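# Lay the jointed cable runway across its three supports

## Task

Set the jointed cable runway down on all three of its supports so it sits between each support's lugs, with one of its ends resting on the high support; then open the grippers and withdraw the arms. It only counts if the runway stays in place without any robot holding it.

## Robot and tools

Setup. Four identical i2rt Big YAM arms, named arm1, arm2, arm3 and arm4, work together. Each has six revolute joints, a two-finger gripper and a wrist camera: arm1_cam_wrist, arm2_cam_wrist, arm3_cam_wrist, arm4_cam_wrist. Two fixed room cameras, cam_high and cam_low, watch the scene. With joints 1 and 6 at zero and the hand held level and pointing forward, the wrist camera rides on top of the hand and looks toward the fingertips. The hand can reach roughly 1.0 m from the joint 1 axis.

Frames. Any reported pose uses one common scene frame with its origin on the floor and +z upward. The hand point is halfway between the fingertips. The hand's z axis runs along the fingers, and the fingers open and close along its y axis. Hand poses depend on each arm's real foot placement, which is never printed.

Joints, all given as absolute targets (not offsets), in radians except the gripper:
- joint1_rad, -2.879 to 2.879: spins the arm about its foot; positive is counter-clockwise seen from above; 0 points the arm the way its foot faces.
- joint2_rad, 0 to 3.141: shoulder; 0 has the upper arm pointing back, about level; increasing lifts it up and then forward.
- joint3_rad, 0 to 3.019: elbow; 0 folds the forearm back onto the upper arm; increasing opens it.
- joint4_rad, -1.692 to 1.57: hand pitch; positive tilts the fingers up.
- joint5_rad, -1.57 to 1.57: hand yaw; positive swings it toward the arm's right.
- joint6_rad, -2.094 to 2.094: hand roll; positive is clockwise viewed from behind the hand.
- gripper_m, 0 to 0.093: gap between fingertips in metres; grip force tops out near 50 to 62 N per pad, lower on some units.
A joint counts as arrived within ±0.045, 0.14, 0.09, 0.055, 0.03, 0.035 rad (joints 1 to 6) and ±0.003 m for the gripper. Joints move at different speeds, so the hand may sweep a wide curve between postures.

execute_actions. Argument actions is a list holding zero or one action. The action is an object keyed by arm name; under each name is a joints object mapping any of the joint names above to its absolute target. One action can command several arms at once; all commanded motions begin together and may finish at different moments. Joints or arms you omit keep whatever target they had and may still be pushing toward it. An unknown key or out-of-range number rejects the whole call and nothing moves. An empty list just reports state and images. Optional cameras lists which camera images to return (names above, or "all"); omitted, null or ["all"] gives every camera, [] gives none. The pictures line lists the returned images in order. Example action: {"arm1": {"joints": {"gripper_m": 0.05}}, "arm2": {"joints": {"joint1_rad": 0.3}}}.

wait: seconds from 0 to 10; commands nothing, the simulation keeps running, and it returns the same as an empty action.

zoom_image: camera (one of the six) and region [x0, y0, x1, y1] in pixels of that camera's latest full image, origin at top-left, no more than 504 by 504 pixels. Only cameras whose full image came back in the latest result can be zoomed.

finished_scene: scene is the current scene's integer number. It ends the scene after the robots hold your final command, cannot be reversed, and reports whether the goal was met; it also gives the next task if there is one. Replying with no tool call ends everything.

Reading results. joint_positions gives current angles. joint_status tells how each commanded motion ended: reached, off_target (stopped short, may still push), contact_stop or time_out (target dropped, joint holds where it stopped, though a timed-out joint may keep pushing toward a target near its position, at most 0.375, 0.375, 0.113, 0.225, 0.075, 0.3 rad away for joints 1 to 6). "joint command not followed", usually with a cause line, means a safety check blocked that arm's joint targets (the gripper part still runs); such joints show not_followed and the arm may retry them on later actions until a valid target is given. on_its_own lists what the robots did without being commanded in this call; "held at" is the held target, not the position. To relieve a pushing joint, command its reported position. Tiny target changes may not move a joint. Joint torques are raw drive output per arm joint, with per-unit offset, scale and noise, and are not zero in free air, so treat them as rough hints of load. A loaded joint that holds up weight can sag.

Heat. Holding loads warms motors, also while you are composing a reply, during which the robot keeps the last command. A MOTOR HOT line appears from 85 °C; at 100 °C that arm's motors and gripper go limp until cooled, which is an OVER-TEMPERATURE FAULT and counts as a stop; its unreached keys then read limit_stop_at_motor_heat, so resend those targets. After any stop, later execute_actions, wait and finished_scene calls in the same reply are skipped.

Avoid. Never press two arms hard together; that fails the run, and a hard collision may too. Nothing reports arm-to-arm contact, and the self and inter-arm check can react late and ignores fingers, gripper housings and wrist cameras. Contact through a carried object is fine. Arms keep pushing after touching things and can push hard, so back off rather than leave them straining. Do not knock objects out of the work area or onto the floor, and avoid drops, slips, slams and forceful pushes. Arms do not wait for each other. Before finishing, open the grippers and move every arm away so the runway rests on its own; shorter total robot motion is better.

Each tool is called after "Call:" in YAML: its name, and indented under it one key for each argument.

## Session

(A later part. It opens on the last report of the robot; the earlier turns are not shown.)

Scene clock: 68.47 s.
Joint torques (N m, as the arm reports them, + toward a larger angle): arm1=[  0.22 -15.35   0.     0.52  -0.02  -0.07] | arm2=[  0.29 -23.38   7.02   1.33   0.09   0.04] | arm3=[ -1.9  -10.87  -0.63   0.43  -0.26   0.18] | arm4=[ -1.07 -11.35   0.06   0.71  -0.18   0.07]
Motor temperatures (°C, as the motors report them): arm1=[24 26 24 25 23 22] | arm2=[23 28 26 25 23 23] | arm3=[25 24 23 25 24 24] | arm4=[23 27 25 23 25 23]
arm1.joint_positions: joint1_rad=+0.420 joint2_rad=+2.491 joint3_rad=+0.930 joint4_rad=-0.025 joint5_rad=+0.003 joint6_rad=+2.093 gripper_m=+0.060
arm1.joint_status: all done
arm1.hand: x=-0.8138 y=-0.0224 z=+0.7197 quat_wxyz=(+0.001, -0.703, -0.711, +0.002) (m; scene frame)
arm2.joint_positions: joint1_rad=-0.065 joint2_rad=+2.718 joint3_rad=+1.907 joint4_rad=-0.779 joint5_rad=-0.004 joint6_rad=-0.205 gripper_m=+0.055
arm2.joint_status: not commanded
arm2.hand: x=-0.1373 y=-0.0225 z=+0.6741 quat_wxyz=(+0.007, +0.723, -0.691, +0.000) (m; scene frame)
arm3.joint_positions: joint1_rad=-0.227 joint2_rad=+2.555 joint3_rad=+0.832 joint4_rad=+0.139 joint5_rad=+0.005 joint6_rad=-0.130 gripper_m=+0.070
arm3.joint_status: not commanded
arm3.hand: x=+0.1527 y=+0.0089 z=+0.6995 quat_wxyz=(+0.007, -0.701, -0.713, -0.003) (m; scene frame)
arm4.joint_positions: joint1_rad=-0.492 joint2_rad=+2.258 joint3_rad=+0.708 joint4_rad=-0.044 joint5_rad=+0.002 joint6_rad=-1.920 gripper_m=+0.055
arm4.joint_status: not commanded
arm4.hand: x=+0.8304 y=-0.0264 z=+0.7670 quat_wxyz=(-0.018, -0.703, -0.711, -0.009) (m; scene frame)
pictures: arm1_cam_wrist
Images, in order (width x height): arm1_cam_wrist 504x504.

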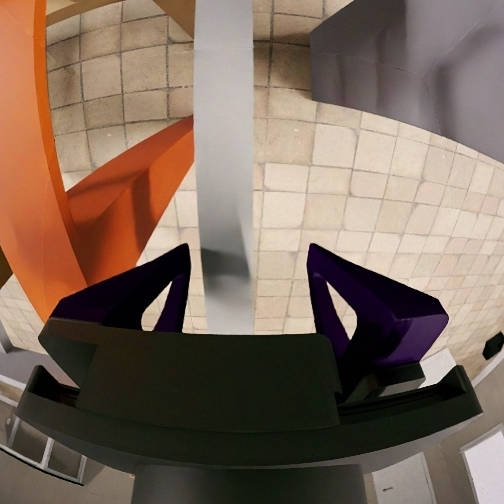

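Rung between fingers now.

Call:
execute_actions:
  actions:
    - {"arm1":{"joints":{"joint2_rad":2.59,"joint3_rad":1.01,"joint4_rad":0.0}}}
  cameras: ["arm1_cam_wrist"]

Call:
execute_actions:
  actions:
    - {"arm1":{"joints":{"gripper_m":0}},"arm2":{"joints":{"gripper_m":0}},"arm3":{"joints":{"gripper_m":0}},"arm4":{"joints":{"gripper_m":0}}}
  cameras: ["cam_high"]

Scene clock: 69.37 s.
Joint torques (N m, as the arm reports them, + toward a larger angle): arm1=[  0.19 -14.56  -0.18   0.56  -0.02  -0.06] | arm2=[  0.26 -23.3    6.98   1.3    0.09   0.03] | arm3=[ -1.85 -10.95  -0.63   0.44  -0.25   0.18] | arm4=[ -0.99 -11.16   0.06   0.71  -0.18   0.06]
Motor temperatures (°C, as the motors report them): arm1=[24 26 24 25 23 22] | arm2=[23 28 26 25 23 23] | arm3=[25 24 23 25 24 24] | arm4=[23 27 25 23 25 23]
arm1.joint_positions: joint1_rad=+0.420 joint2_rad=+2.581 joint3_rad=+1.011 joint4_rad=-0.003 joint5_rad=+0.003 joint6_rad=+2.093 gripper_m=+0.060
arm1.joint_status: all done
arm1.hand: x=-0.8015 y=-0.0150 z=+0.6883 quat_wxyz=(+0.000, -0.703, -0.711, -0.004) (m; scene frame)
arm2.joint_positions: joint1_rad=-0.065 joint2_rad=+2.718 joint3_rad=+1.907 joint4_rad=-0.779 joint5_rad=-0.004 joint6_rad=-0.205 gripper_m=+0.055
arm2.joint_status: not commanded
arm2.hand: x=-0.1373 y=-0.0225 z=+0.6741 quat_wxyz=(+0.007, +0.723, -0.691, +0.000) (m; scene frame)
arm3.joint_positions: joint1_rad=-0.227 joint2_rad=+2.555 joint3_rad=+0.832 joint4_rad=+0.139 joint5_rad=+0.005 joint6_rad=-0.130 gripper_m=+0.070
arm3.joint_status: not commanded
arm3.hand: x=+0.1527 y=+0.0089 z=+0.6995 quat_wxyz=(+0.007, -0.701, -0.713, -0.003) (m; scene frame)
arm4.joint_positions: joint1_rad=-0.492 joint2_rad=+2.258 joint3_rad=+0.708 joint4_rad=-0.044 joint5_rad=+0.002 joint6_rad=-1.920 gripper_m=+0.055
arm4.joint_status: not commanded
arm4.hand: x=+0.8304 y=-0.0264 z=+0.7670 quat_wxyz=(-0.018, -0.703, -0.711, -0.009) (m; scene frame)
pictures: arm1_cam_wrist
Images, in order (width x height): arm1_cam_wrist 504x504.

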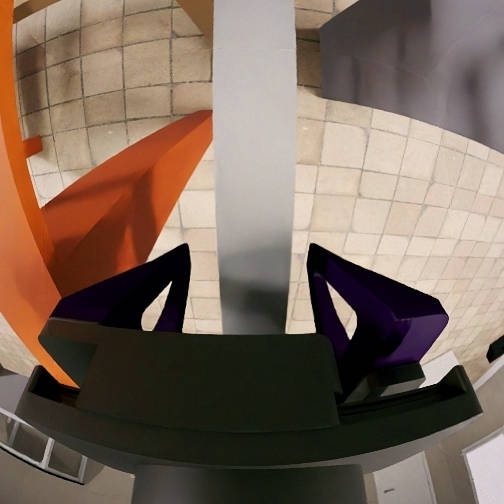

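Scene clock: 70.03 s.
Joint torques (N m, as the arm reports them, + toward a larger angle): arm1=[  0.07 -15.    -0.11   0.49   0.09  -0.04] | arm2=[  0.5  -23.31   6.98   1.16  -0.3    0.04] | arm3=[ -0.28 -10.97  -0.8    0.43  -0.63   0.61] | arm4=[ -1.03 -11.35  -1.18   0.22   0.3    0.1 ]
Motor temperatures (°C, as the motors report them): arm1=[24 26 24 25 23 22] | arm2=[23 28 26 25 23 23] | arm3=[25 24 23 25 24 24] | arm4=[23 27 25 23 25 23]
arm1.joint_positions: joint1_rad=+0.421 joint2_rad=+2.581 joint3_rad=+1.009 joint4_rad=-0.004 joint5_rad=+0.000 joint6_rad=+2.091 gripper_m=+0.024
arm1.joint_status: gripper_m off_target (ended at +0.024, target +0.000)
arm1.hand: x=-0.8031 y=-0.0148 z=+0.6881 quat_wxyz=(+0.001, -0.702, -0.713, -0.003) (m; scene frame)
arm2.joint_positions: joint1_rad=-0.068 joint2_rad=+2.718 joint3_rad=+1.907 joint4_rad=-0.774 joint5_rad=+0.006 joint6_rad=-0.205 gripper_m=+0.023
arm2.joint_status: gripper_m off_target (ended at +0.023, target +0.000)
arm2.hand: x=-0.1330 y=-0.0219 z=+0.6741 quat_wxyz=(+0.002, +0.722, -0.692, +0.003) (m; scene frame)
arm3.joint_positions: joint1_rad=-0.245 joint2_rad=+2.555 joint3_rad=+0.834 joint4_rad=+0.139 joint5_rad=+0.015 joint6_rad=-0.169 gripper_m=+0.025
arm3.joint_status: gripper_m off_target (ended at +0.025, target +0.000)
arm3.hand: x=+0.1449 y=+0.0082 z=+0.6994 quat_wxyz=(+0.010, -0.694, -0.720, +0.001) (m; scene frame)
arm4.joint_positions: joint1_rad=-0.492 joint2_rad=+2.257 joint3_rad=+0.725 joint4_rad=-0.030 joint5_rad=-0.009 joint6_rad=-1.921 gripper_m=+0.023
arm4.joint_status: gripper_m off_target (ended at +0.023, target +0.000)
arm4.hand: x=+0.8158 y=-0.0232 z=+0.7671 quat_wxyz=(-0.006, -0.702, -0.712, +0.003) (m; scene frame)
pictures: cam_high
Images, in order (width x height): cam_high 896x504.

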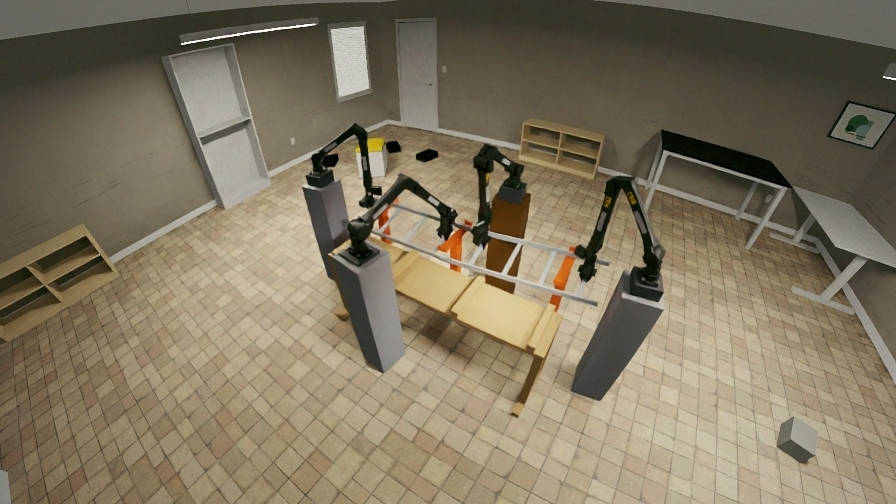

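Call:
execute_actions:
  actions:
    - {"arm1":{"joints":{"joint2_rad":2.34,"joint3_rad":0.905,"joint4_rad":-0.1}},"arm2":{"joints":{"joint2_rad":2.52,"joint3_rad":1.835,"joint4_rad":-0.8}},"arm3":{"joints":{"joint2_rad":2.29,"joint3_rad":0.70,"joint4_rad":0.05}},"arm4":{"joints":{"joint2_rad":1.99,"joint3_rad":0.658,"joint4_rad":-0.2}}}
  cameras: ["cam_high","cam_low"]

Scene clock: 71.37 s.
Joint torques (N m, as the arm reports them, + toward a larger angle): arm1=[  0.45 -18.83   0.07  -0.18   0.28   0.04] | arm2=[  0.75 -27.97   6.97   0.11  -0.11   0.11] | arm3=[ -0.71 -15.64  -2.55  -0.36  -0.68   0.73] | arm4=[ -0.94 -13.01   1.48  -0.33  -0.32   0.07]
Motor temperatures (°C, as the motors report them): arm1=[24 26 24 25 23 22] | arm2=[23 29 26 25 23 23] | arm3=[25 25 23 25 24 24] | arm4=[23 27 25 23 25 23]
arm1.joint_positions: joint1_rad=+0.419 joint2_rad=+2.393 joint3_rad=+0.913 joint4_rad=-0.090 joint5_rad=-0.006 joint6_rad=+2.082 gripper_m=+0.024
arm1.joint_status: all done
arm1.hand: x=-0.8011 y=-0.0136 z=+0.7539 quat_wxyz=(+0.004, -0.699, -0.715, -0.006) (m; scene frame)
arm2.joint_positions: joint1_rad=-0.070 joint2_rad=+2.594 joint3_rad=+1.826 joint4_rad=-0.767 joint5_rad=+0.001 joint6_rad=-0.213 gripper_m=+0.023
arm2.joint_status: all done
arm2.hand: x=-0.1310 y=-0.0133 z=+0.7308 quat_wxyz=(-0.017, +0.724, -0.690, -0.013) (m; scene frame)
arm3.joint_positions: joint1_rad=-0.241 joint2_rad=+2.371 joint3_rad=+0.727 joint4_rad=+0.059 joint5_rad=+0.017 joint6_rad=-0.180 gripper_m=+0.025
arm3.joint_status: all done
arm3.hand: x=+0.1469 y=+0.0142 z=+0.7580 quat_wxyz=(+0.012, -0.688, -0.725, -0.001) (m; scene frame)
arm4.joint_positions: joint1_rad=-0.490 joint2_rad=+2.033 joint3_rad=+0.660 joint4_rad=-0.184 joint5_rad=+0.004 joint6_rad=-1.920 gripper_m=+0.023
arm4.joint_status: all done
arm4.hand: x=+0.8166 y=-0.0216 z=+0.8330 quat_wxyz=(-0.001, -0.702, -0.712, -0.002) (m; scene frame)
pictures: cam_high, cam_low
Images, in order (width x height): cam_high 896x504, cam_low 896x504.

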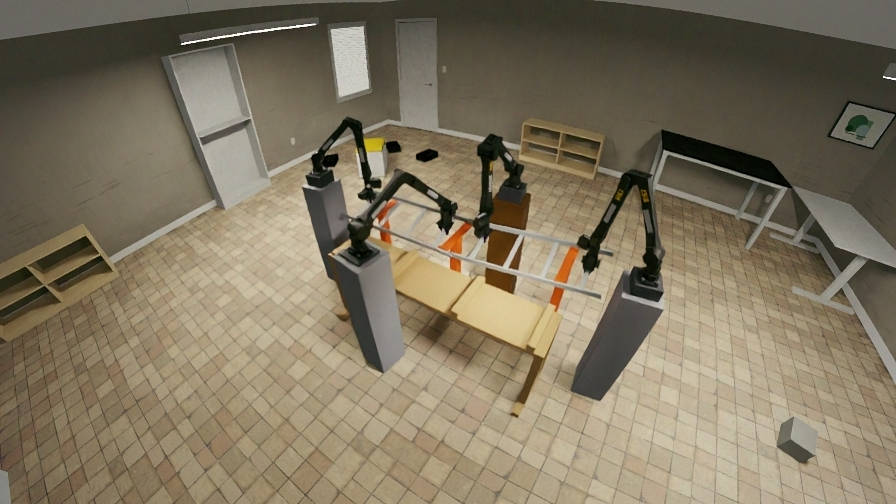

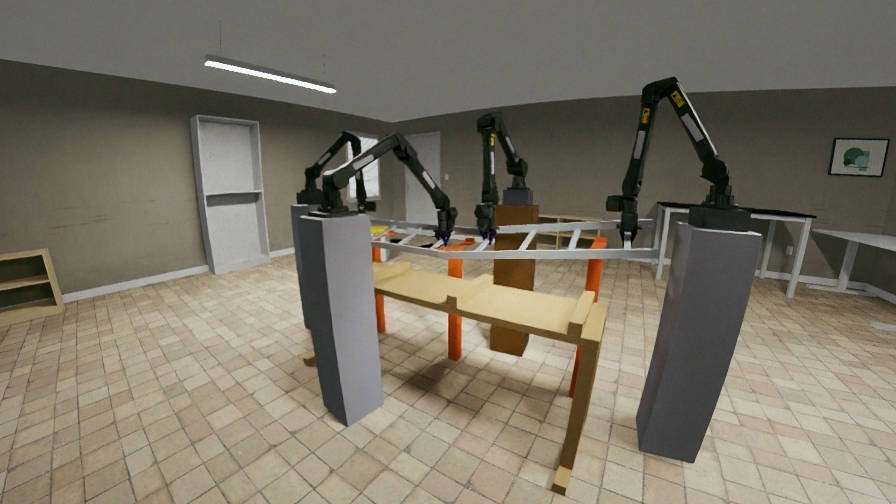

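Call:
execute_actions:
  actions:
    - {"arm1":{"joints":{"joint2_rad":2.24,"joint3_rad":0.86,"joint4_rad":-0.17}},"arm2":{"joints":{"joint2_rad":2.43,"joint3_rad":1.79,"joint4_rad":-0.86}},"arm3":{"joints":{"joint2_rad":2.17,"joint3_rad":0.65,"joint4_rad":-0.02}},"arm4":{"joints":{"joint2_rad":1.85,"joint3_rad":0.64,"joint4_rad":-0.33}}}
  cameras: []

Call:
execute_actions:
  actions:
    - {"arm1":{"joints":{"joint1_rad":0.538,"joint2_rad":2.26,"joint3_rad":0.958,"joint4_rad":-0.23}},"arm2":{"joints":{"joint1_rad":-0.055,"joint2_rad":2.58,"joint3_rad":2.147,"joint4_rad":-1.02,"joint6_rad":-0.17}},"arm3":{"joints":{"joint1_rad":-0.273,"joint2_rad":2.22,"joint3_rad":0.525,"joint4_rad":0.15,"joint6_rad":-0.17}},"arm4":{"joints":{"joint1_rad":-0.645,"joint2_rad":1.9,"joint3_rad":0.709,"joint4_rad":-0.354,"joint6_rad":-2.074}}}

Scene clock: 72.63 s.
Joint torques (N m, as the arm reports them, + toward a larger angle): arm1=[  0.71 -18.93   0.44  -0.48   0.07   0.12] | arm2=[  0.76 -28.99   6.65  -0.62  -0.14   0.11] | arm3=[ -0.66 -14.37  -1.75  -0.55  -0.71   0.74] | arm4=[ -0.87 -12.61   2.46  -0.61  -0.12   0.07]
Motor temperatures (°C, as the motors report them): arm1=[24 26 24 25 23 22] | arm2=[23 29 26 25 23 23] | arm3=[25 25 23 25 24 24] | arm4=[23 27 25 23 25 23]
arm1.joint_positions: joint1_rad=+0.413 joint2_rad=+2.294 joint3_rad=+0.871 joint4_rad=-0.153 joint5_rad=+0.001 joint6_rad=+2.076 gripper_m=+0.024
arm1.joint_status: all done
arm1.hand: x=-0.8015 y=-0.0179 z=+0.7875 quat_wxyz=(+0.001, -0.699, -0.715, -0.003) (m; scene frame)
arm2.joint_positions: joint1_rad=-0.071 joint2_rad=+2.517 joint3_rad=+1.786 joint4_rad=-0.810 joint5_rad=+0.002 joint6_rad=-0.214 gripper_m=+0.023
arm2.joint_status: all done
arm2.hand: x=-0.1310 y=-0.0172 z=+0.7685 quat_wxyz=(-0.015, +0.724, -0.689, -0.011) (m; scene frame)
arm3.joint_positions: joint1_rad=-0.240 joint2_rad=+2.242 joint3_rad=+0.676 joint4_rad=-0.006 joint5_rad=+0.017 joint6_rad=-0.181 gripper_m=+0.025
arm3.joint_status: all done
arm3.hand: x=+0.1468 y=+0.0113 z=+0.7962 quat_wxyz=(+0.009, -0.688, -0.726, +0.005) (m; scene frame)
arm4.joint_positions: joint1_rad=-0.489 joint2_rad=+1.898 joint3_rad=+0.644 joint4_rad=-0.308 joint5_rad=+0.001 joint6_rad=-1.919 gripper_m=+0.023
arm4.joint_status: all done
arm4.hand: x=+0.8171 y=-0.0227 z=+0.8726 quat_wxyz=(-0.005, -0.702, -0.712, -0.002) (m; scene frame)
pictures: none
No camera images: the call's "cameras" was empty. Leave "cameras" out to get every camera's image.

Scene clock: 74.97 s.
Joint torques (N m, as the arm reports them, + toward a larger angle): arm1=[  3.4  -18.2    3.55   0.07   0.13  -0.14] | arm2=[  0.57 -28.62  13.93  -0.18  -0.21   0.37] | arm3=[ -2.2  -11.67  -3.69   0.81  -0.51   0.54] | arm4=[  0.14 -13.48   3.04  -0.88  -0.38   0.26]
Motor temperatures (°C, as the motors report them): arm1=[24 26 24 25 23 22] | arm2=[23 29 27 25 23 23] | arm3=[25 25 23 25 24 24] | arm4=[23 27 25 23 25 23]
arm1.joint_positions: joint1_rad=+0.490 joint2_rad=+2.301 joint3_rad=+0.939 joint4_rad=-0.226 joint5_rad=-0.001 joint6_rad=+2.100 gripper_m=+0.024
arm1.joint_status: joint1_rad time_out (moved +0.077 of +0.125); the others done
arm1.on_its_own: joint1_rad reads +0.490 and still pushes toward +0.538 since a time_out
arm1.hand: x=-0.7992 y=+0.0193 z=+0.7898 quat_wxyz=(+0.003, -0.680, -0.733, +0.003) (m; scene frame)
arm2.joint_positions: joint1_rad=-0.063 joint2_rad=+2.643 joint3_rad=+2.060 joint4_rad=-0.986 joint5_rad=+0.003 joint6_rad=-0.216 gripper_m=+0.023
arm2.joint_status: joint6_rad time_out (moved -0.002 of +0.044); the others done
arm2.on_its_own: joint6_rad reads -0.216 and still pushes toward -0.170 since a time_out
arm2.hand: x=-0.1283 y=+0.0285 z=+0.7683 quat_wxyz=(-0.003, +0.727, -0.686, -0.003) (m; scene frame)
arm3.joint_positions: joint1_rad=-0.261 joint2_rad=+2.270 joint3_rad=+0.559 joint4_rad=+0.135 joint5_rad=+0.012 joint6_rad=-0.213 gripper_m=+0.025
arm3.joint_status: joint6_rad time_out (moved -0.032 of +0.011); the others done
arm3.on_its_own: joint6_rad reads -0.213 and still pushes toward -0.170 since a time_out
arm3.hand: x=+0.1484 y=+0.0605 z=+0.7919 quat_wxyz=(+0.007, -0.684, -0.730, +0.002) (m; scene frame)
arm4.joint_positions: joint1_rad=-0.652 joint2_rad=+1.947 joint3_rad=+0.708 joint4_rad=-0.324 joint5_rad=+0.006 joint6_rad=-2.090 gripper_m=+0.023
arm4.joint_status: all done
arm4.hand: x=+0.8202 y=+0.0372 z=+0.8645 quat_wxyz=(-0.004, -0.699, -0.715, -0.005) (m; scene frame)
pictures: arm1_cam_wrist, arm2_cam_wrist, arm3_cam_wrist, arm4_cam_wrist, cam_high, cam_low
Images, in order (width x height): arm1_cam_wrist 504x504, arm2_cam_wrist 504x504, arm3_cam_wrist 504x504, arm4_cam_wrist 504x504, cam_high 896x504, cam_low 896x504.

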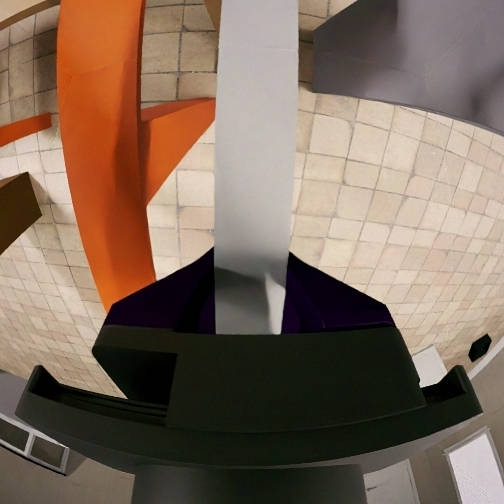

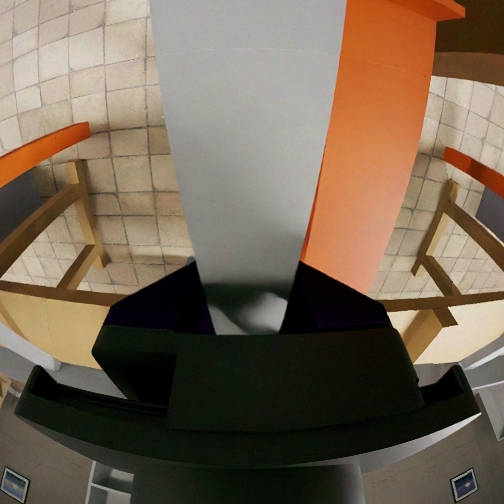

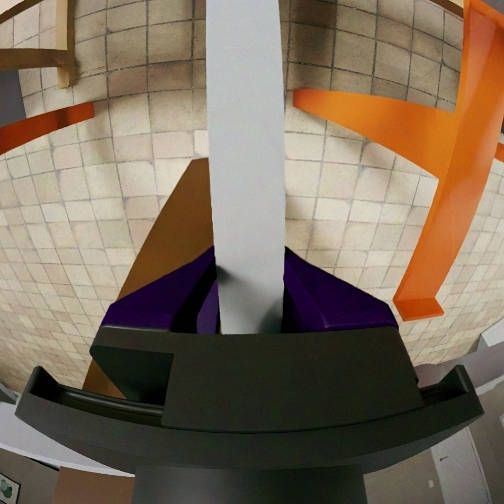

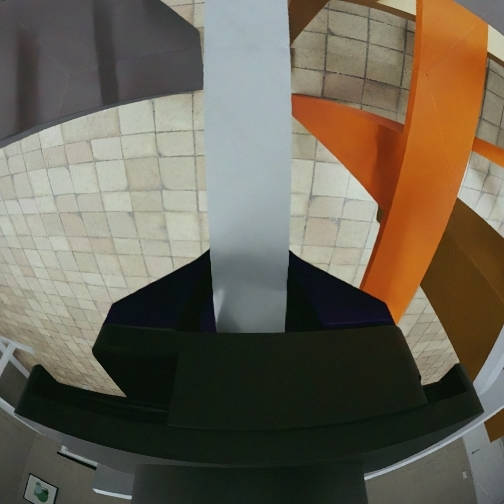

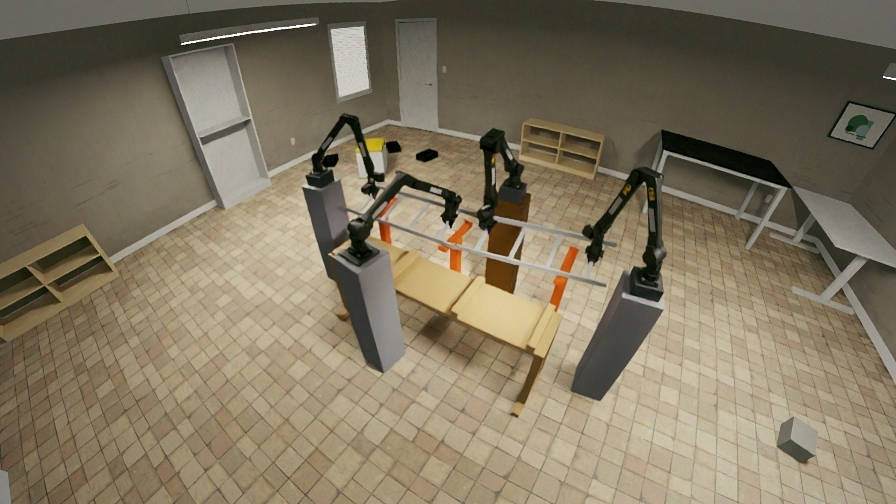

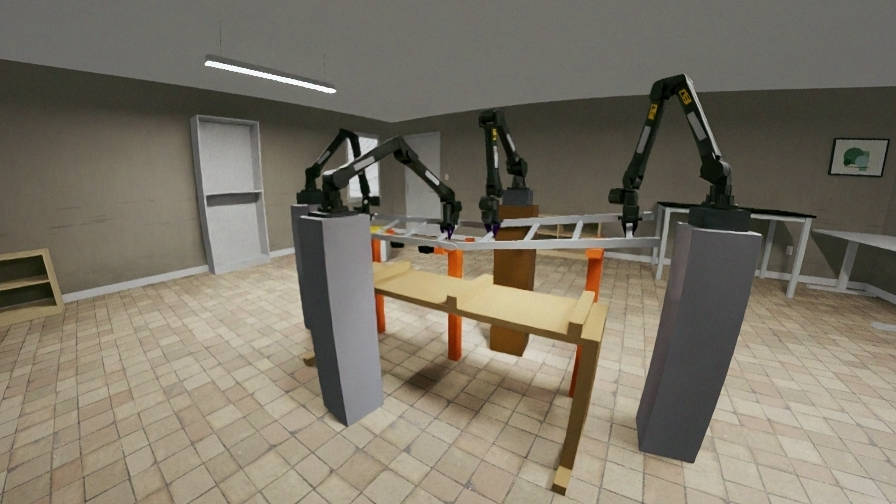

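Call:
execute_actions:
  actions:
    - {"arm1":{"joints":{"joint2_rad":2.41,"joint3_rad":1.01,"joint4_rad":-0.144}},"arm2":{"joints":{"joint2_rad":2.70,"joint3_rad":2.21,"joint4_rad":-0.97}},"arm3":{"joints":{"joint2_rad":2.41,"joint3_rad":0.60,"joint4_rad":0.26}},"arm4":{"joints":{"joint2_rad":2.06,"joint3_rad":0.731,"joint4_rad":-0.217}}}
  cameras: ["cam_high","cam_low","arm3_cam_wrist"]

Call:
zoom_image:
  camera: "cam_high"
  region: [340,170,640,320]

Scene clock: 76.07 s.
Joint torques (N m, as the arm reports them, + toward a larger angle): arm1=[  2.   -14.71   2.66   2.79  -0.27  -0.14] | arm2=[  0.9  -26.7   13.42   1.99  -0.21   0.31] | arm3=[ -1.84 -11.44  -4.15  -0.12   0.66   0.34] | arm4=[  0.12 -12.97   1.57   0.51   0.5    0.23]
Motor temperatures (°C, as the motors report them): arm1=[24 26 24 25 23 22] | arm2=[23 29 27 25 23 23] | arm3=[25 25 23 25 24 24] | arm4=[23 27 25 23 25 23]
arm1.joint_positions: joint1_rad=+0.506 joint2_rad=+2.392 joint3_rad=+0.997 joint4_rad=-0.198 joint5_rad=+0.010 joint6_rad=+2.100 gripper_m=+0.025
arm1.joint_status: all done
arm1.hand: x=-0.7957 y=+0.0271 z=+0.7591 quat_wxyz=(-0.002, -0.674, -0.738, +0.006) (m; scene frame)
arm2.joint_positions: joint1_rad=-0.068 joint2_rad=+2.733 joint3_rad=+2.128 joint4_rad=-1.001 joint5_rad=+0.003 joint6_rad=-0.209 gripper_m=+0.023
arm2.joint_status: all done
arm2.on_its_own: joint6_rad reads -0.209 and still pushes toward -0.170 since a time_out
arm2.hand: x=-0.1260 y=+0.0238 z=+0.7281 quat_wxyz=(+0.012, +0.723, -0.690, +0.008) (m; scene frame)
arm3.joint_positions: joint1_rad=-0.264 joint2_rad=+2.448 joint3_rad=+0.629 joint4_rad=+0.265 joint5_rad=-0.021 joint6_rad=-0.195 gripper_m=+0.025
arm3.joint_status: all done
arm3.hand: x=+0.1525 y=+0.0566 z=+0.7436 quat_wxyz=(-0.012, -0.691, -0.723, +0.001) (m; scene frame)
arm4.joint_positions: joint1_rad=-0.654 joint2_rad=+2.092 joint3_rad=+0.734 joint4_rad=-0.227 joint5_rad=-0.012 joint6_rad=-2.086 gripper_m=+0.023
arm4.joint_status: all done
arm4.hand: x=+0.8234 y=+0.0330 z=+0.8198 quat_wxyz=(-0.017, -0.701, -0.713, +0.001) (m; scene frame)
pictures: arm3_cam_wrist, cam_high, cam_low
Images, in order (width x height): arm3_cam_wrist 504x504, cam_high 896x504, cam_low 896x504.

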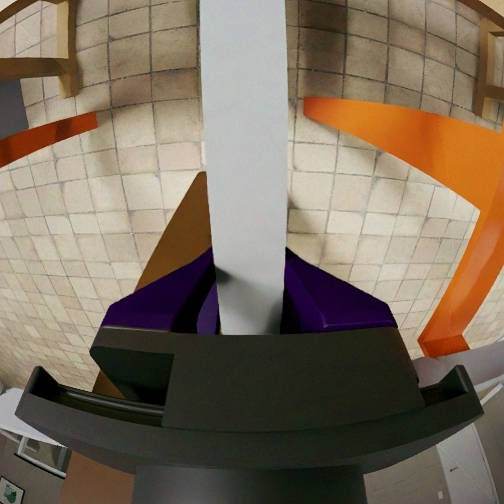

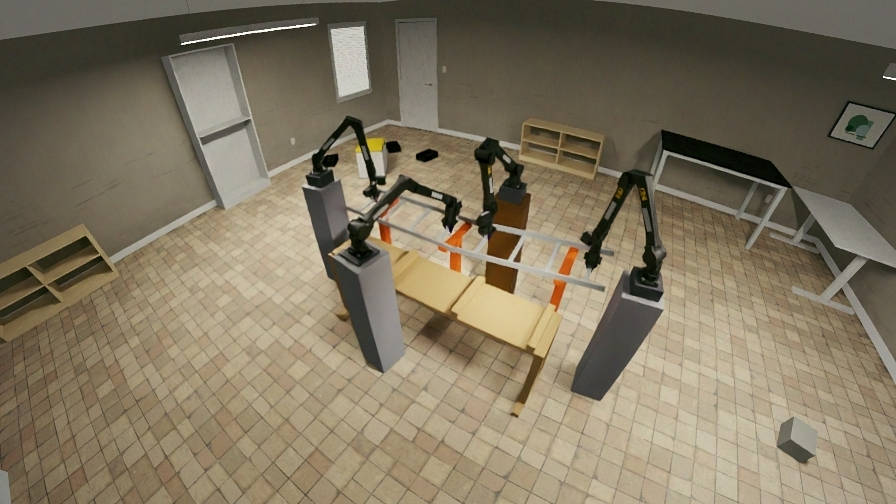

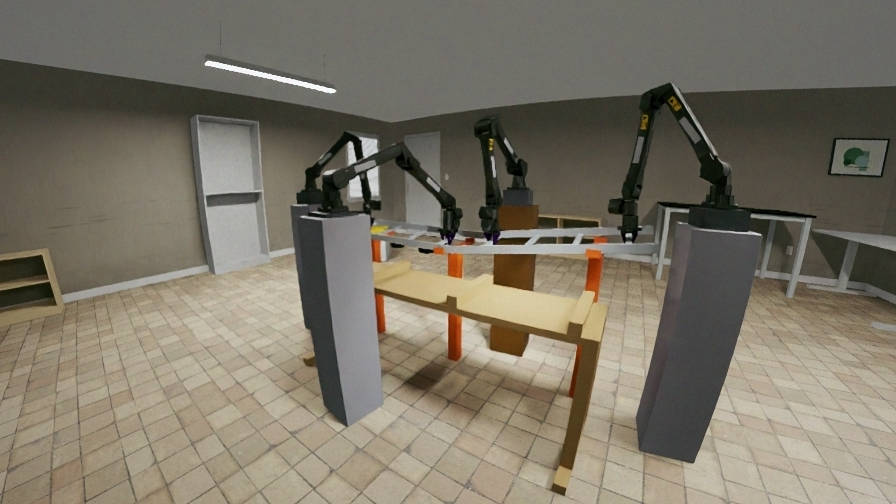

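Region (340, 170, 640, 320) of cam_high's 896x504 image, scaled by 1.680, with more detail than that image has.

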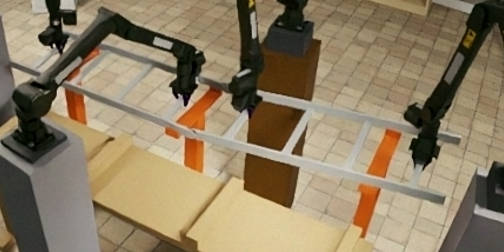

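Call:
zoom_image:
  camera: "cam_high"
  region: [350,180,480,280]

Call:
zoom_image:
  camera: "cam_high"
  region: [500,220,630,320]

Call:
zoom_image:
  camera: "cam_low"
  region: [365,210,505,270]

Region (350, 180, 480, 280) of cam_high's 896x504 image, scaled by 3.877, with more detail than that image has; it fills the top 388 rows of this view, and the rest is white.

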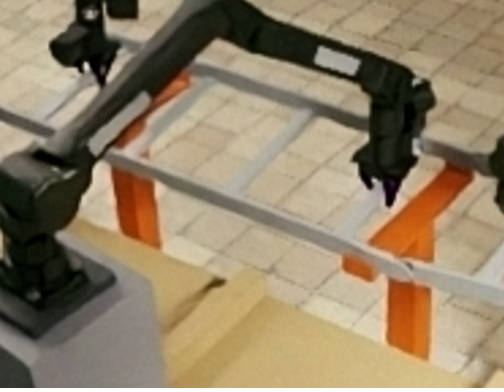

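Region (500, 220, 630, 320) of cam_high's 896x504 image, scaled by 3.877, with more detail than that image has; it fills the top 388 rows of this view, and the rest is white.

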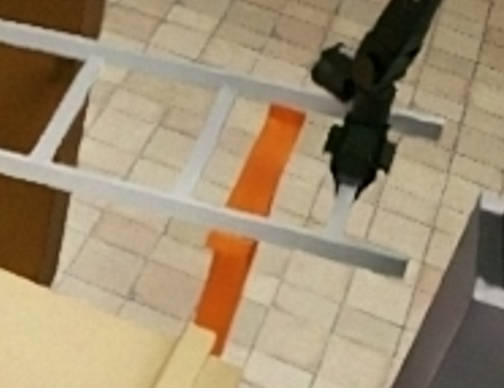

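Region (365, 210, 505, 270) of cam_low's 896x504 image, scaled by 3.600, with more detail than that image has; it fills the top 216 rows of this view, and the rest is white.

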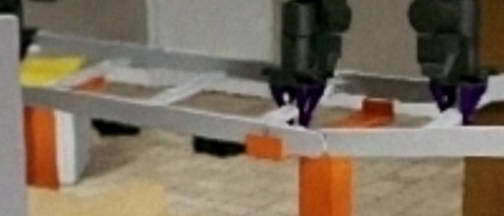

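Call:
execute_actions:
  actions:
    - {"arm1":{"joints":{"joint1_rad":0.6,"joint2_rad":2.33,"joint4_rad":-0.22}}}
  cameras: ["cam_high","arm1_cam_wrist"]

Call:
zoom_image:
  camera: "cam_high"
  region: [330,180,460,280]

Scene clock: 78.03 s.
Joint torques (N m, as the arm reports them, + toward a larger angle): arm1=[  6.68 -19.99   2.2    0.17  -0.88  -0.14] | arm2=[  0.87 -26.63  13.4    2.06  -0.2    0.32] | arm3=[ -1.86 -11.39  -4.16  -0.09   0.66   0.34] | arm4=[  0.31 -12.99   1.56   0.55   0.49   0.21]
Motor temperatures (°C, as the motors report them): arm1=[24 27 24 25 23 22] | arm2=[23 29 28 25 23 23] | arm3=[25 25 23 25 25 24] | arm4=[23 27 25 23 25 23]
arm1.joint_positions: joint1_rad=+0.515 joint2_rad=+2.390 joint3_rad=+1.004 joint4_rad=-0.218 joint5_rad=+0.028 joint6_rad=+2.100 gripper_m=+0.025
arm1.joint_status: joint1_rad time_out (moved +0.009 of +0.094); the others done
arm1.on_its_own: joint1_rad reads +0.515 and still pushes toward +0.600 since a time_out
arm1.hand: x=-0.7961 y=+0.0276 z=+0.7606 quat_wxyz=(-0.010, -0.671, -0.741, +0.014) (m; scene frame)
arm2.joint_positions: joint1_rad=-0.068 joint2_rad=+2.733 joint3_rad=+2.128 joint4_rad=-1.001 joint5_rad=+0.003 joint6_rad=-0.209 gripper_m=+0.023
arm2.joint_status: not commanded
arm2.on_its_own: joint6_rad reads -0.209 and still pushes toward -0.170 since a time_out
arm2.hand: x=-0.1260 y=+0.0238 z=+0.7281 quat_wxyz=(+0.012, +0.723, -0.690, +0.008) (m; scene frame)
arm3.joint_positions: joint1_rad=-0.264 joint2_rad=+2.448 joint3_rad=+0.629 joint4_rad=+0.265 joint5_rad=-0.021 joint6_rad=-0.195 gripper_m=+0.025
arm3.joint_status: not commanded
arm3.hand: x=+0.1525 y=+0.0566 z=+0.7436 quat_wxyz=(-0.012, -0.691, -0.723, +0.001) (m; scene frame)
arm4.joint_positions: joint1_rad=-0.654 joint2_rad=+2.092 joint3_rad=+0.734 joint4_rad=-0.227 joint5_rad=-0.012 joint6_rad=-2.086 gripper_m=+0.023
arm4.joint_status: not commanded
arm4.hand: x=+0.8234 y=+0.0330 z=+0.8198 quat_wxyz=(-0.017, -0.701, -0.713, +0.001) (m; scene frame)
pictures: arm1_cam_wrist, cam_high
Images, in order (width x height): arm1_cam_wrist 504x504, cam_high 896x504.

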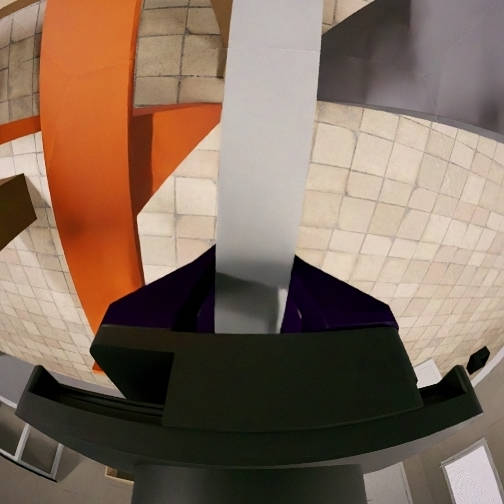

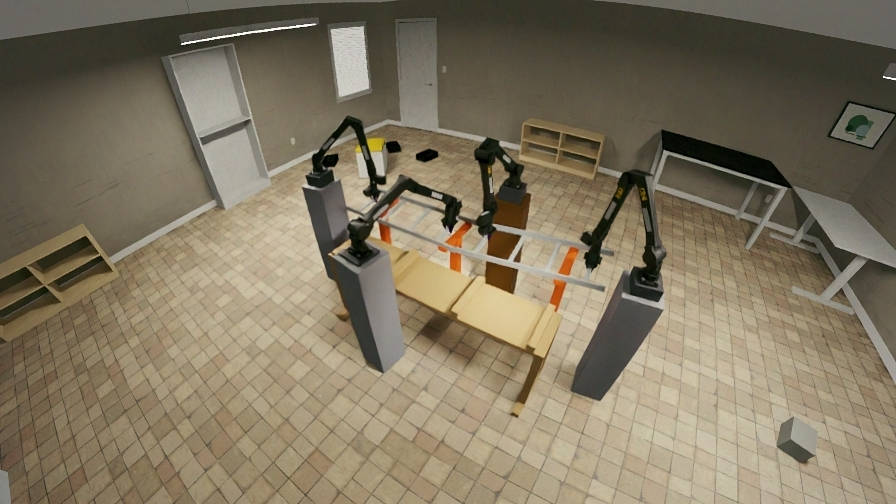

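Region (330, 180, 460, 280) of cam_high's 896x504 image, scaled by 3.877, with more detail than that image has; it fills the top 388 rows of this view, and the rest is white.

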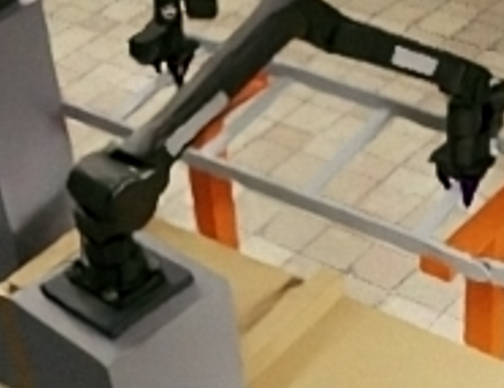

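Call:
execute_actions:
  actions:
    - {"arm1":{"joints":{"joint1_rad":0.62,"joint2_rad":2.24,"joint4_rad":-0.28}},"arm2":{"joints":{"gripper_m":0.035,"joint6_rad":-0.2}}}
  cameras: ["cam_high","cam_low"]

Call:
zoom_image:
  camera: "cam_high"
  region: [330,180,480,280]

Scene clock: 80.20 s.
Joint torques (N m, as the arm reports them, + toward a larger angle): arm1=[  7.43 -22.82   2.51   0.33  -0.79  -0.14] | arm2=[  0.53 -24.76  10.43   1.5   -0.16   0.06] | arm3=[ -1.76 -11.41  -3.91  -0.11   0.68   0.31] | arm4=[  0.1  -12.81   1.66   0.54   0.57   0.13]
Motor temperatures (°C, as the motors report them): arm1=[24 27 24 25 23 22] | arm2=[23 29 28 25 23 23] | arm3=[25 25 23 25 25 24] | arm4=[23 27 25 23 25 23]
arm1.joint_positions: joint1_rad=+0.526 joint2_rad=+2.340 joint3_rad=+1.006 joint4_rad=-0.282 joint5_rad=+0.026 joint6_rad=+2.101 gripper_m=+0.025
arm1.joint_status: joint1_rad time_out (moved +0.011 of +0.105); the others done
arm1.on_its_own: joint1_rad reads +0.526 and still pushes toward +0.620 since a time_out
arm1.hand: x=-0.7949 y=+0.0348 z=+0.7807 quat_wxyz=(-0.008, -0.667, -0.745, +0.019) (m; scene frame)
arm2.joint_positions: joint1_rad=-0.063 joint2_rad=+2.701 joint3_rad=+2.173 joint4_rad=-0.979 joint5_rad=+0.002 joint6_rad=-0.208 gripper_m=+0.035
arm2.joint_status: all done
arm2.hand: x=-0.1236 y=+0.0612 z=+0.7659 quat_wxyz=(-0.029, +0.724, -0.689, -0.021) (m; scene frame)
arm3.joint_positions: joint1_rad=-0.266 joint2_rad=+2.448 joint3_rad=+0.625 joint4_rad=+0.265 joint5_rad=-0.022 joint6_rad=-0.191 gripper_m=+0.025
arm3.joint_status: not commanded
arm3.hand: x=+0.1525 y=+0.0587 z=+0.7439 quat_wxyz=(-0.011, -0.693, -0.721, -0.001) (m; scene frame)
arm4.joint_positions: joint1_rad=-0.652 joint2_rad=+2.090 joint3_rad=+0.732 joint4_rad=-0.227 joint5_rad=-0.014 joint6_rad=-2.079 gripper_m=+0.023
arm4.joint_status: not commanded
arm4.hand: x=+0.8234 y=+0.0318 z=+0.8203 quat_wxyz=(-0.017, -0.703, -0.711, +0.002) (m; scene frame)
pictures: cam_high, cam_low
Images, in order (width x height): cam_high 896x504, cam_low 896x504.

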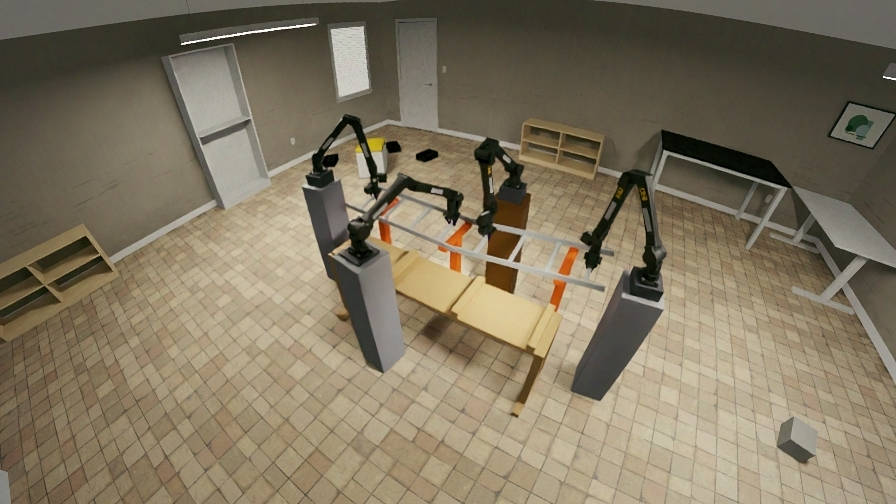

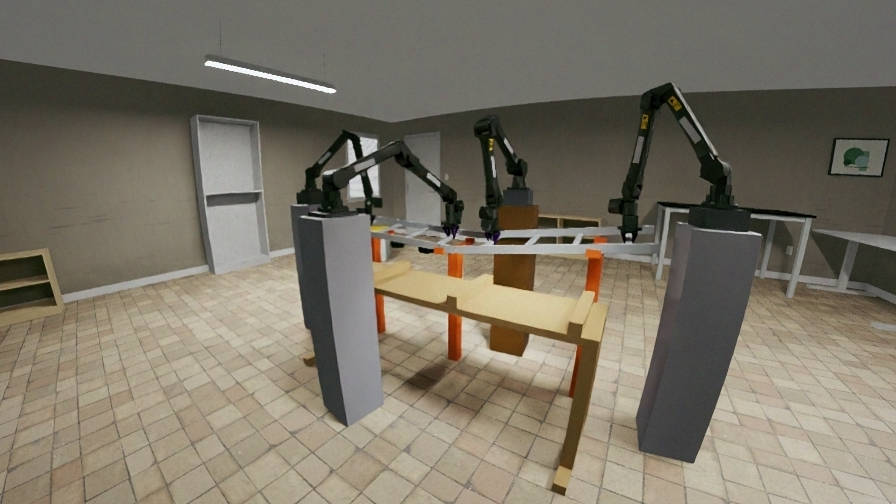

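Region (330, 180, 480, 280) of cam_high's 896x504 image, scaled by 3.360, with more detail than that image has.

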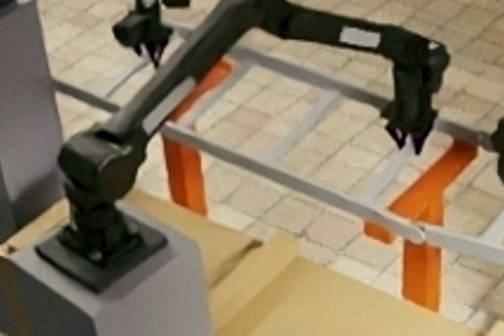

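Call:
execute_actions:
  actions:
    - {"arm1":{"joints":{"joint1_rad":0.62,"joint2_rad":2.42,"joint3_rad":1.02,"joint4_rad":-0.14}},"arm2":{"joints":{"gripper_m":0.05,"joint2_rad":2.55,"joint4_rad":-1.1}}}
  cameras: ["cam_high","cam_low","arm1_cam_wrist"]

Call:
zoom_image:
  camera: "cam_low"
  region: [365,200,505,270]

Scene clock: 82.40 s.
Joint torques (N m, as the arm reports them, + toward a larger angle): arm1=[  6.78 -19.57  -0.16   0.55  -0.73  -0.14] | arm2=[  0.59 -22.82  10.23   1.01  -0.17   0.06] | arm3=[ -1.34 -11.12  -3.62  -0.1    0.56   0.34] | arm4=[  0.11 -13.13   1.46   0.36   0.48   0.15]
Motor temperatures (°C, as the motors report them): arm1=[24 27 24 25 23 22] | arm2=[23 29 28 25 23 23] | arm3=[25 25 24 25 25 24] | arm4=[23 27 25 23 25 23]
arm1.joint_positions: joint1_rad=+0.533 joint2_rad=+2.470 joint3_rad=+1.036 joint4_rad=-0.145 joint5_rad=+0.024 joint6_rad=+2.101 gripper_m=+0.026
arm1.joint_status: joint1_rad time_out (moved +0.007 of +0.094); the others done
arm1.on_its_own: joint1_rad reads +0.533 and still pushes toward +0.620 since a time_out
arm1.hand: x=-0.7976 y=+0.0369 z=+0.7311 quat_wxyz=(-0.010, -0.664, -0.747, +0.001) (m; scene frame)
arm2.joint_positions: joint1_rad=-0.063 joint2_rad=+2.526 joint3_rad=+2.187 joint4_rad=-1.092 joint5_rad=+0.002 joint6_rad=-0.208 gripper_m=+0.050
arm2.joint_status: all done
arm2.hand: x=-0.1192 y=+0.0859 z=+0.8967 quat_wxyz=(-0.060, +0.723, -0.687, -0.042) (m; scene frame)
arm3.joint_positions: joint1_rad=-0.271 joint2_rad=+2.444 joint3_rad=+0.622 joint4_rad=+0.265 joint5_rad=-0.018 joint6_rad=-0.195 gripper_m=+0.025
arm3.joint_status: not commanded
arm3.hand: x=+0.1507 y=+0.0588 z=+0.7451 quat_wxyz=(-0.010, -0.693, -0.720, +0.001) (m; scene frame)
arm4.joint_positions: joint1_rad=-0.652 joint2_rad=+2.094 joint3_rad=+0.734 joint4_rad=-0.222 joint5_rad=-0.012 joint6_rad=-2.081 gripper_m=+0.023
arm4.joint_status: not commanded
arm4.hand: x=+0.8220 y=+0.0329 z=+0.8193 quat_wxyz=(-0.015, -0.703, -0.712, +0.001) (m; scene frame)
pictures: arm1_cam_wrist, cam_high, cam_low
Images, in order (width x height): arm1_cam_wrist 504x504, cam_high 896x504, cam_low 896x504.

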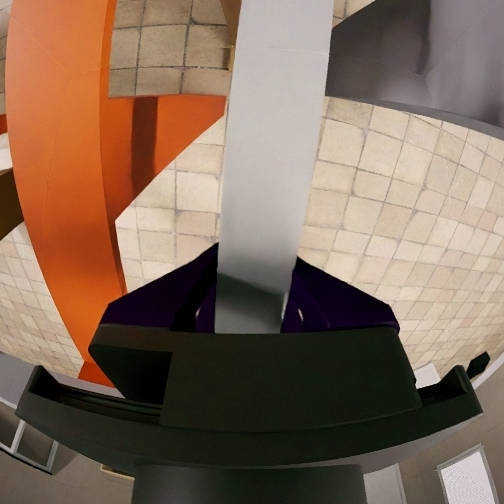

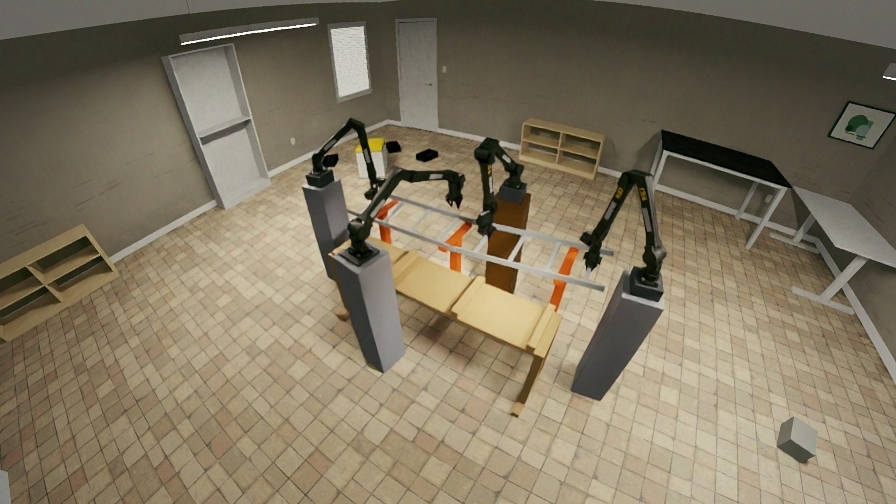

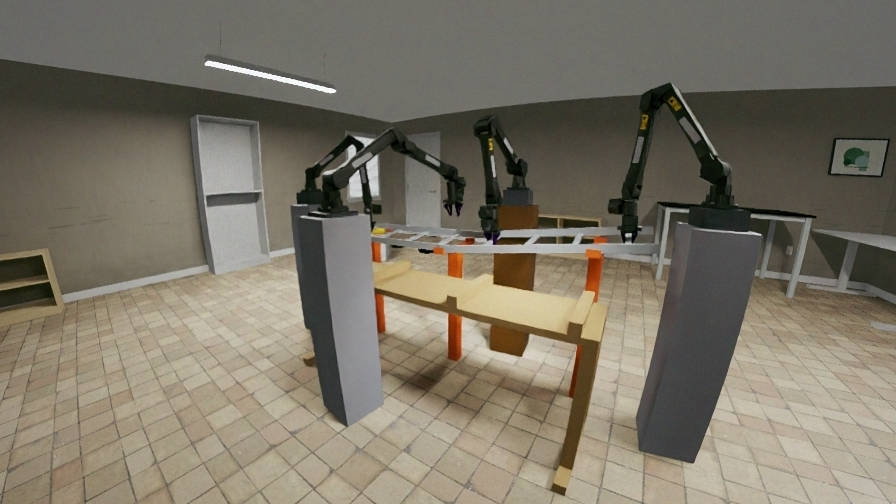

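Region (365, 200, 505, 270) of cam_low's 896x504 image, scaled by 3.600, with more detail than that image has.

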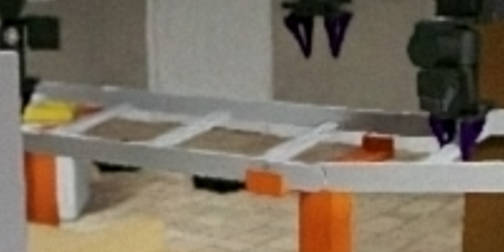

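Call:
execute_actions:
  actions:
    - {"arm1":{"joints":{"joint2_rad":2.5,"joint3_rad":1.07,"joint4_rad":-0.1}},"arm2":{"joints":{"joint2_rad":1.5,"joint3_rad":1.4,"joint4_rad":-1.3}},"arm3":{"joints":{"joint2_rad":2.5,"joint3_rad":0.64,"joint4_rad":0.31}},"arm4":{"joints":{"joint2_rad":2.14,"joint3_rad":0.75,"joint4_rad":-0.15}}}
  cameras: ["cam_high","cam_low"]

Call:
zoom_image:
  camera: "cam_low"
  region: [360,200,680,300]

Call:
zoom_image:
  camera: "cam_high"
  region: [340,170,640,320]

Scene clock: 84.27 s.
Joint torques (N m, as the arm reports them, + toward a larger angle): arm1=[  5.97 -18.21   0.46   1.88  -1.18  -0.14] | arm2=[  0.46 -10.78   9.04   1.18  -0.16   0.06] | arm3=[ -1.42 -10.17  -3.65  -0.05   0.65   0.35] | arm4=[  0.41 -11.68   1.43   1.32   0.47   0.22]
Motor temperatures (°C, as the motors report them): arm1=[24 27 24 25 23 22] | arm2=[23 29 28 25 23 23] | arm3=[25 25 24 25 25 24] | arm4=[23 27 25 23 25 23]
arm1.joint_positions: joint1_rad=+0.543 joint2_rad=+2.528 joint3_rad=+1.077 joint4_rad=-0.135 joint5_rad=+0.037 joint6_rad=+2.101 gripper_m=+0.026
arm1.joint_status: all done
arm1.on_its_own: joint1_rad reads +0.543 and still pushes toward +0.620 since a time_out
arm1.hand: x=-0.7972 y=+0.0395 z=+0.7104 quat_wxyz=(-0.016, -0.660, -0.751, +0.005) (m; scene frame)
arm2.joint_positions: joint1_rad=-0.063 joint2_rad=+1.487 joint3_rad=+1.399 joint4_rad=-1.294 joint5_rad=+0.002 joint6_rad=-0.208 gripper_m=+0.050
arm2.joint_status: all done
arm2.hand: x=-0.1624 y=-0.1935 z=+1.2100 quat_wxyz=(-0.080, +0.721, -0.686, -0.056) (m; scene frame)
arm3.joint_positions: joint1_rad=-0.271 joint2_rad=+2.518 joint3_rad=+0.659 joint4_rad=+0.314 joint5_rad=-0.021 joint6_rad=-0.196 gripper_m=+0.025
arm3.joint_status: all done
arm3.hand: x=+0.1508 y=+0.0565 z=+0.7237 quat_wxyz=(-0.015, -0.693, -0.721, +0.005) (m; scene frame)
arm4.joint_positions: joint1_rad=-0.655 joint2_rad=+2.147 joint3_rad=+0.750 joint4_rad=-0.180 joint5_rad=-0.012 joint6_rad=-2.087 gripper_m=+0.023
arm4.joint_status: all done
arm4.hand: x=+0.8212 y=+0.0347 z=+0.8027 quat_wxyz=(-0.013, -0.702, -0.712, +0.002) (m; scene frame)
pictures: cam_high, cam_low
Images, in order (width x height): cam_high 896x504, cam_low 896x504.

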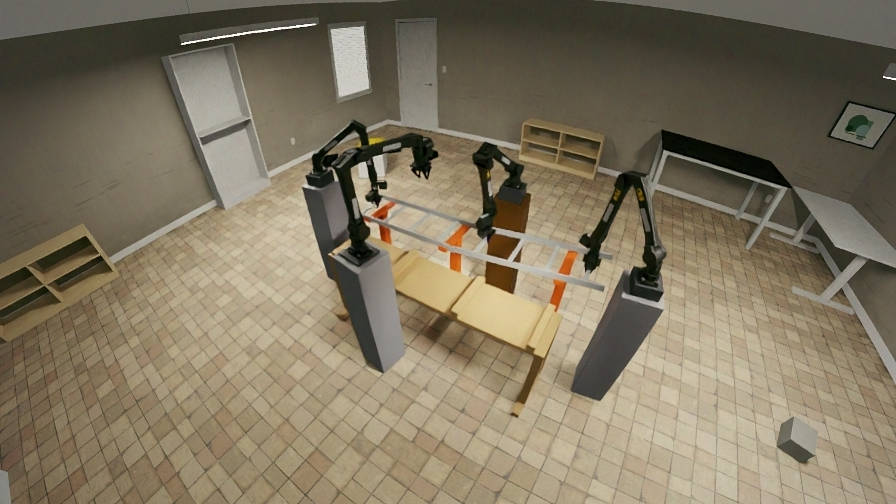

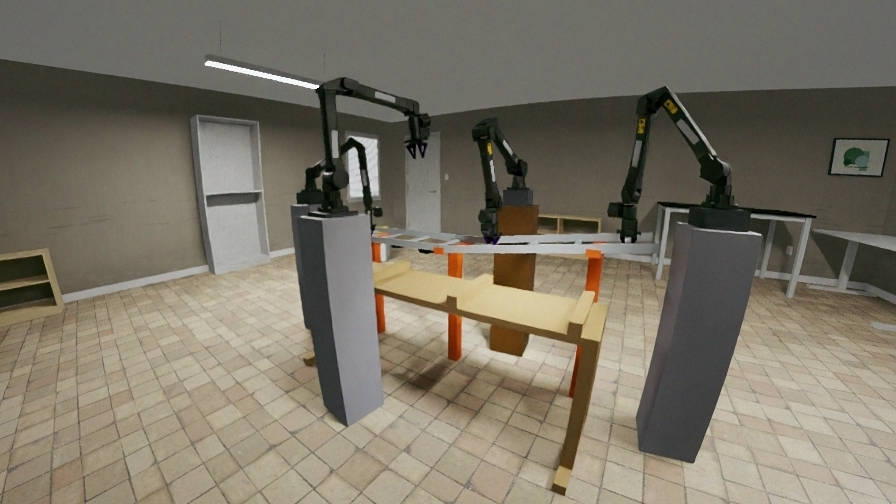

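Region (360, 200, 680, 300) of cam_low's 896x504 image, scaled by 1.575, with more detail than that image has; it fills the top 158 rows of this view, and the rest is white.

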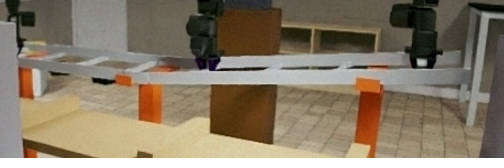

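Region (340, 170, 640, 320) of cam_high's 896x504 image, scaled by 1.680, with more detail than that image has.

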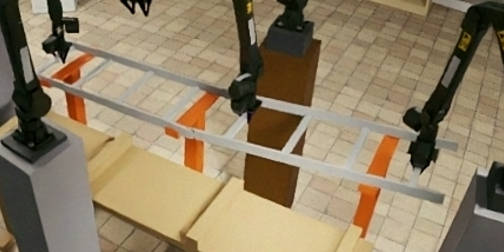

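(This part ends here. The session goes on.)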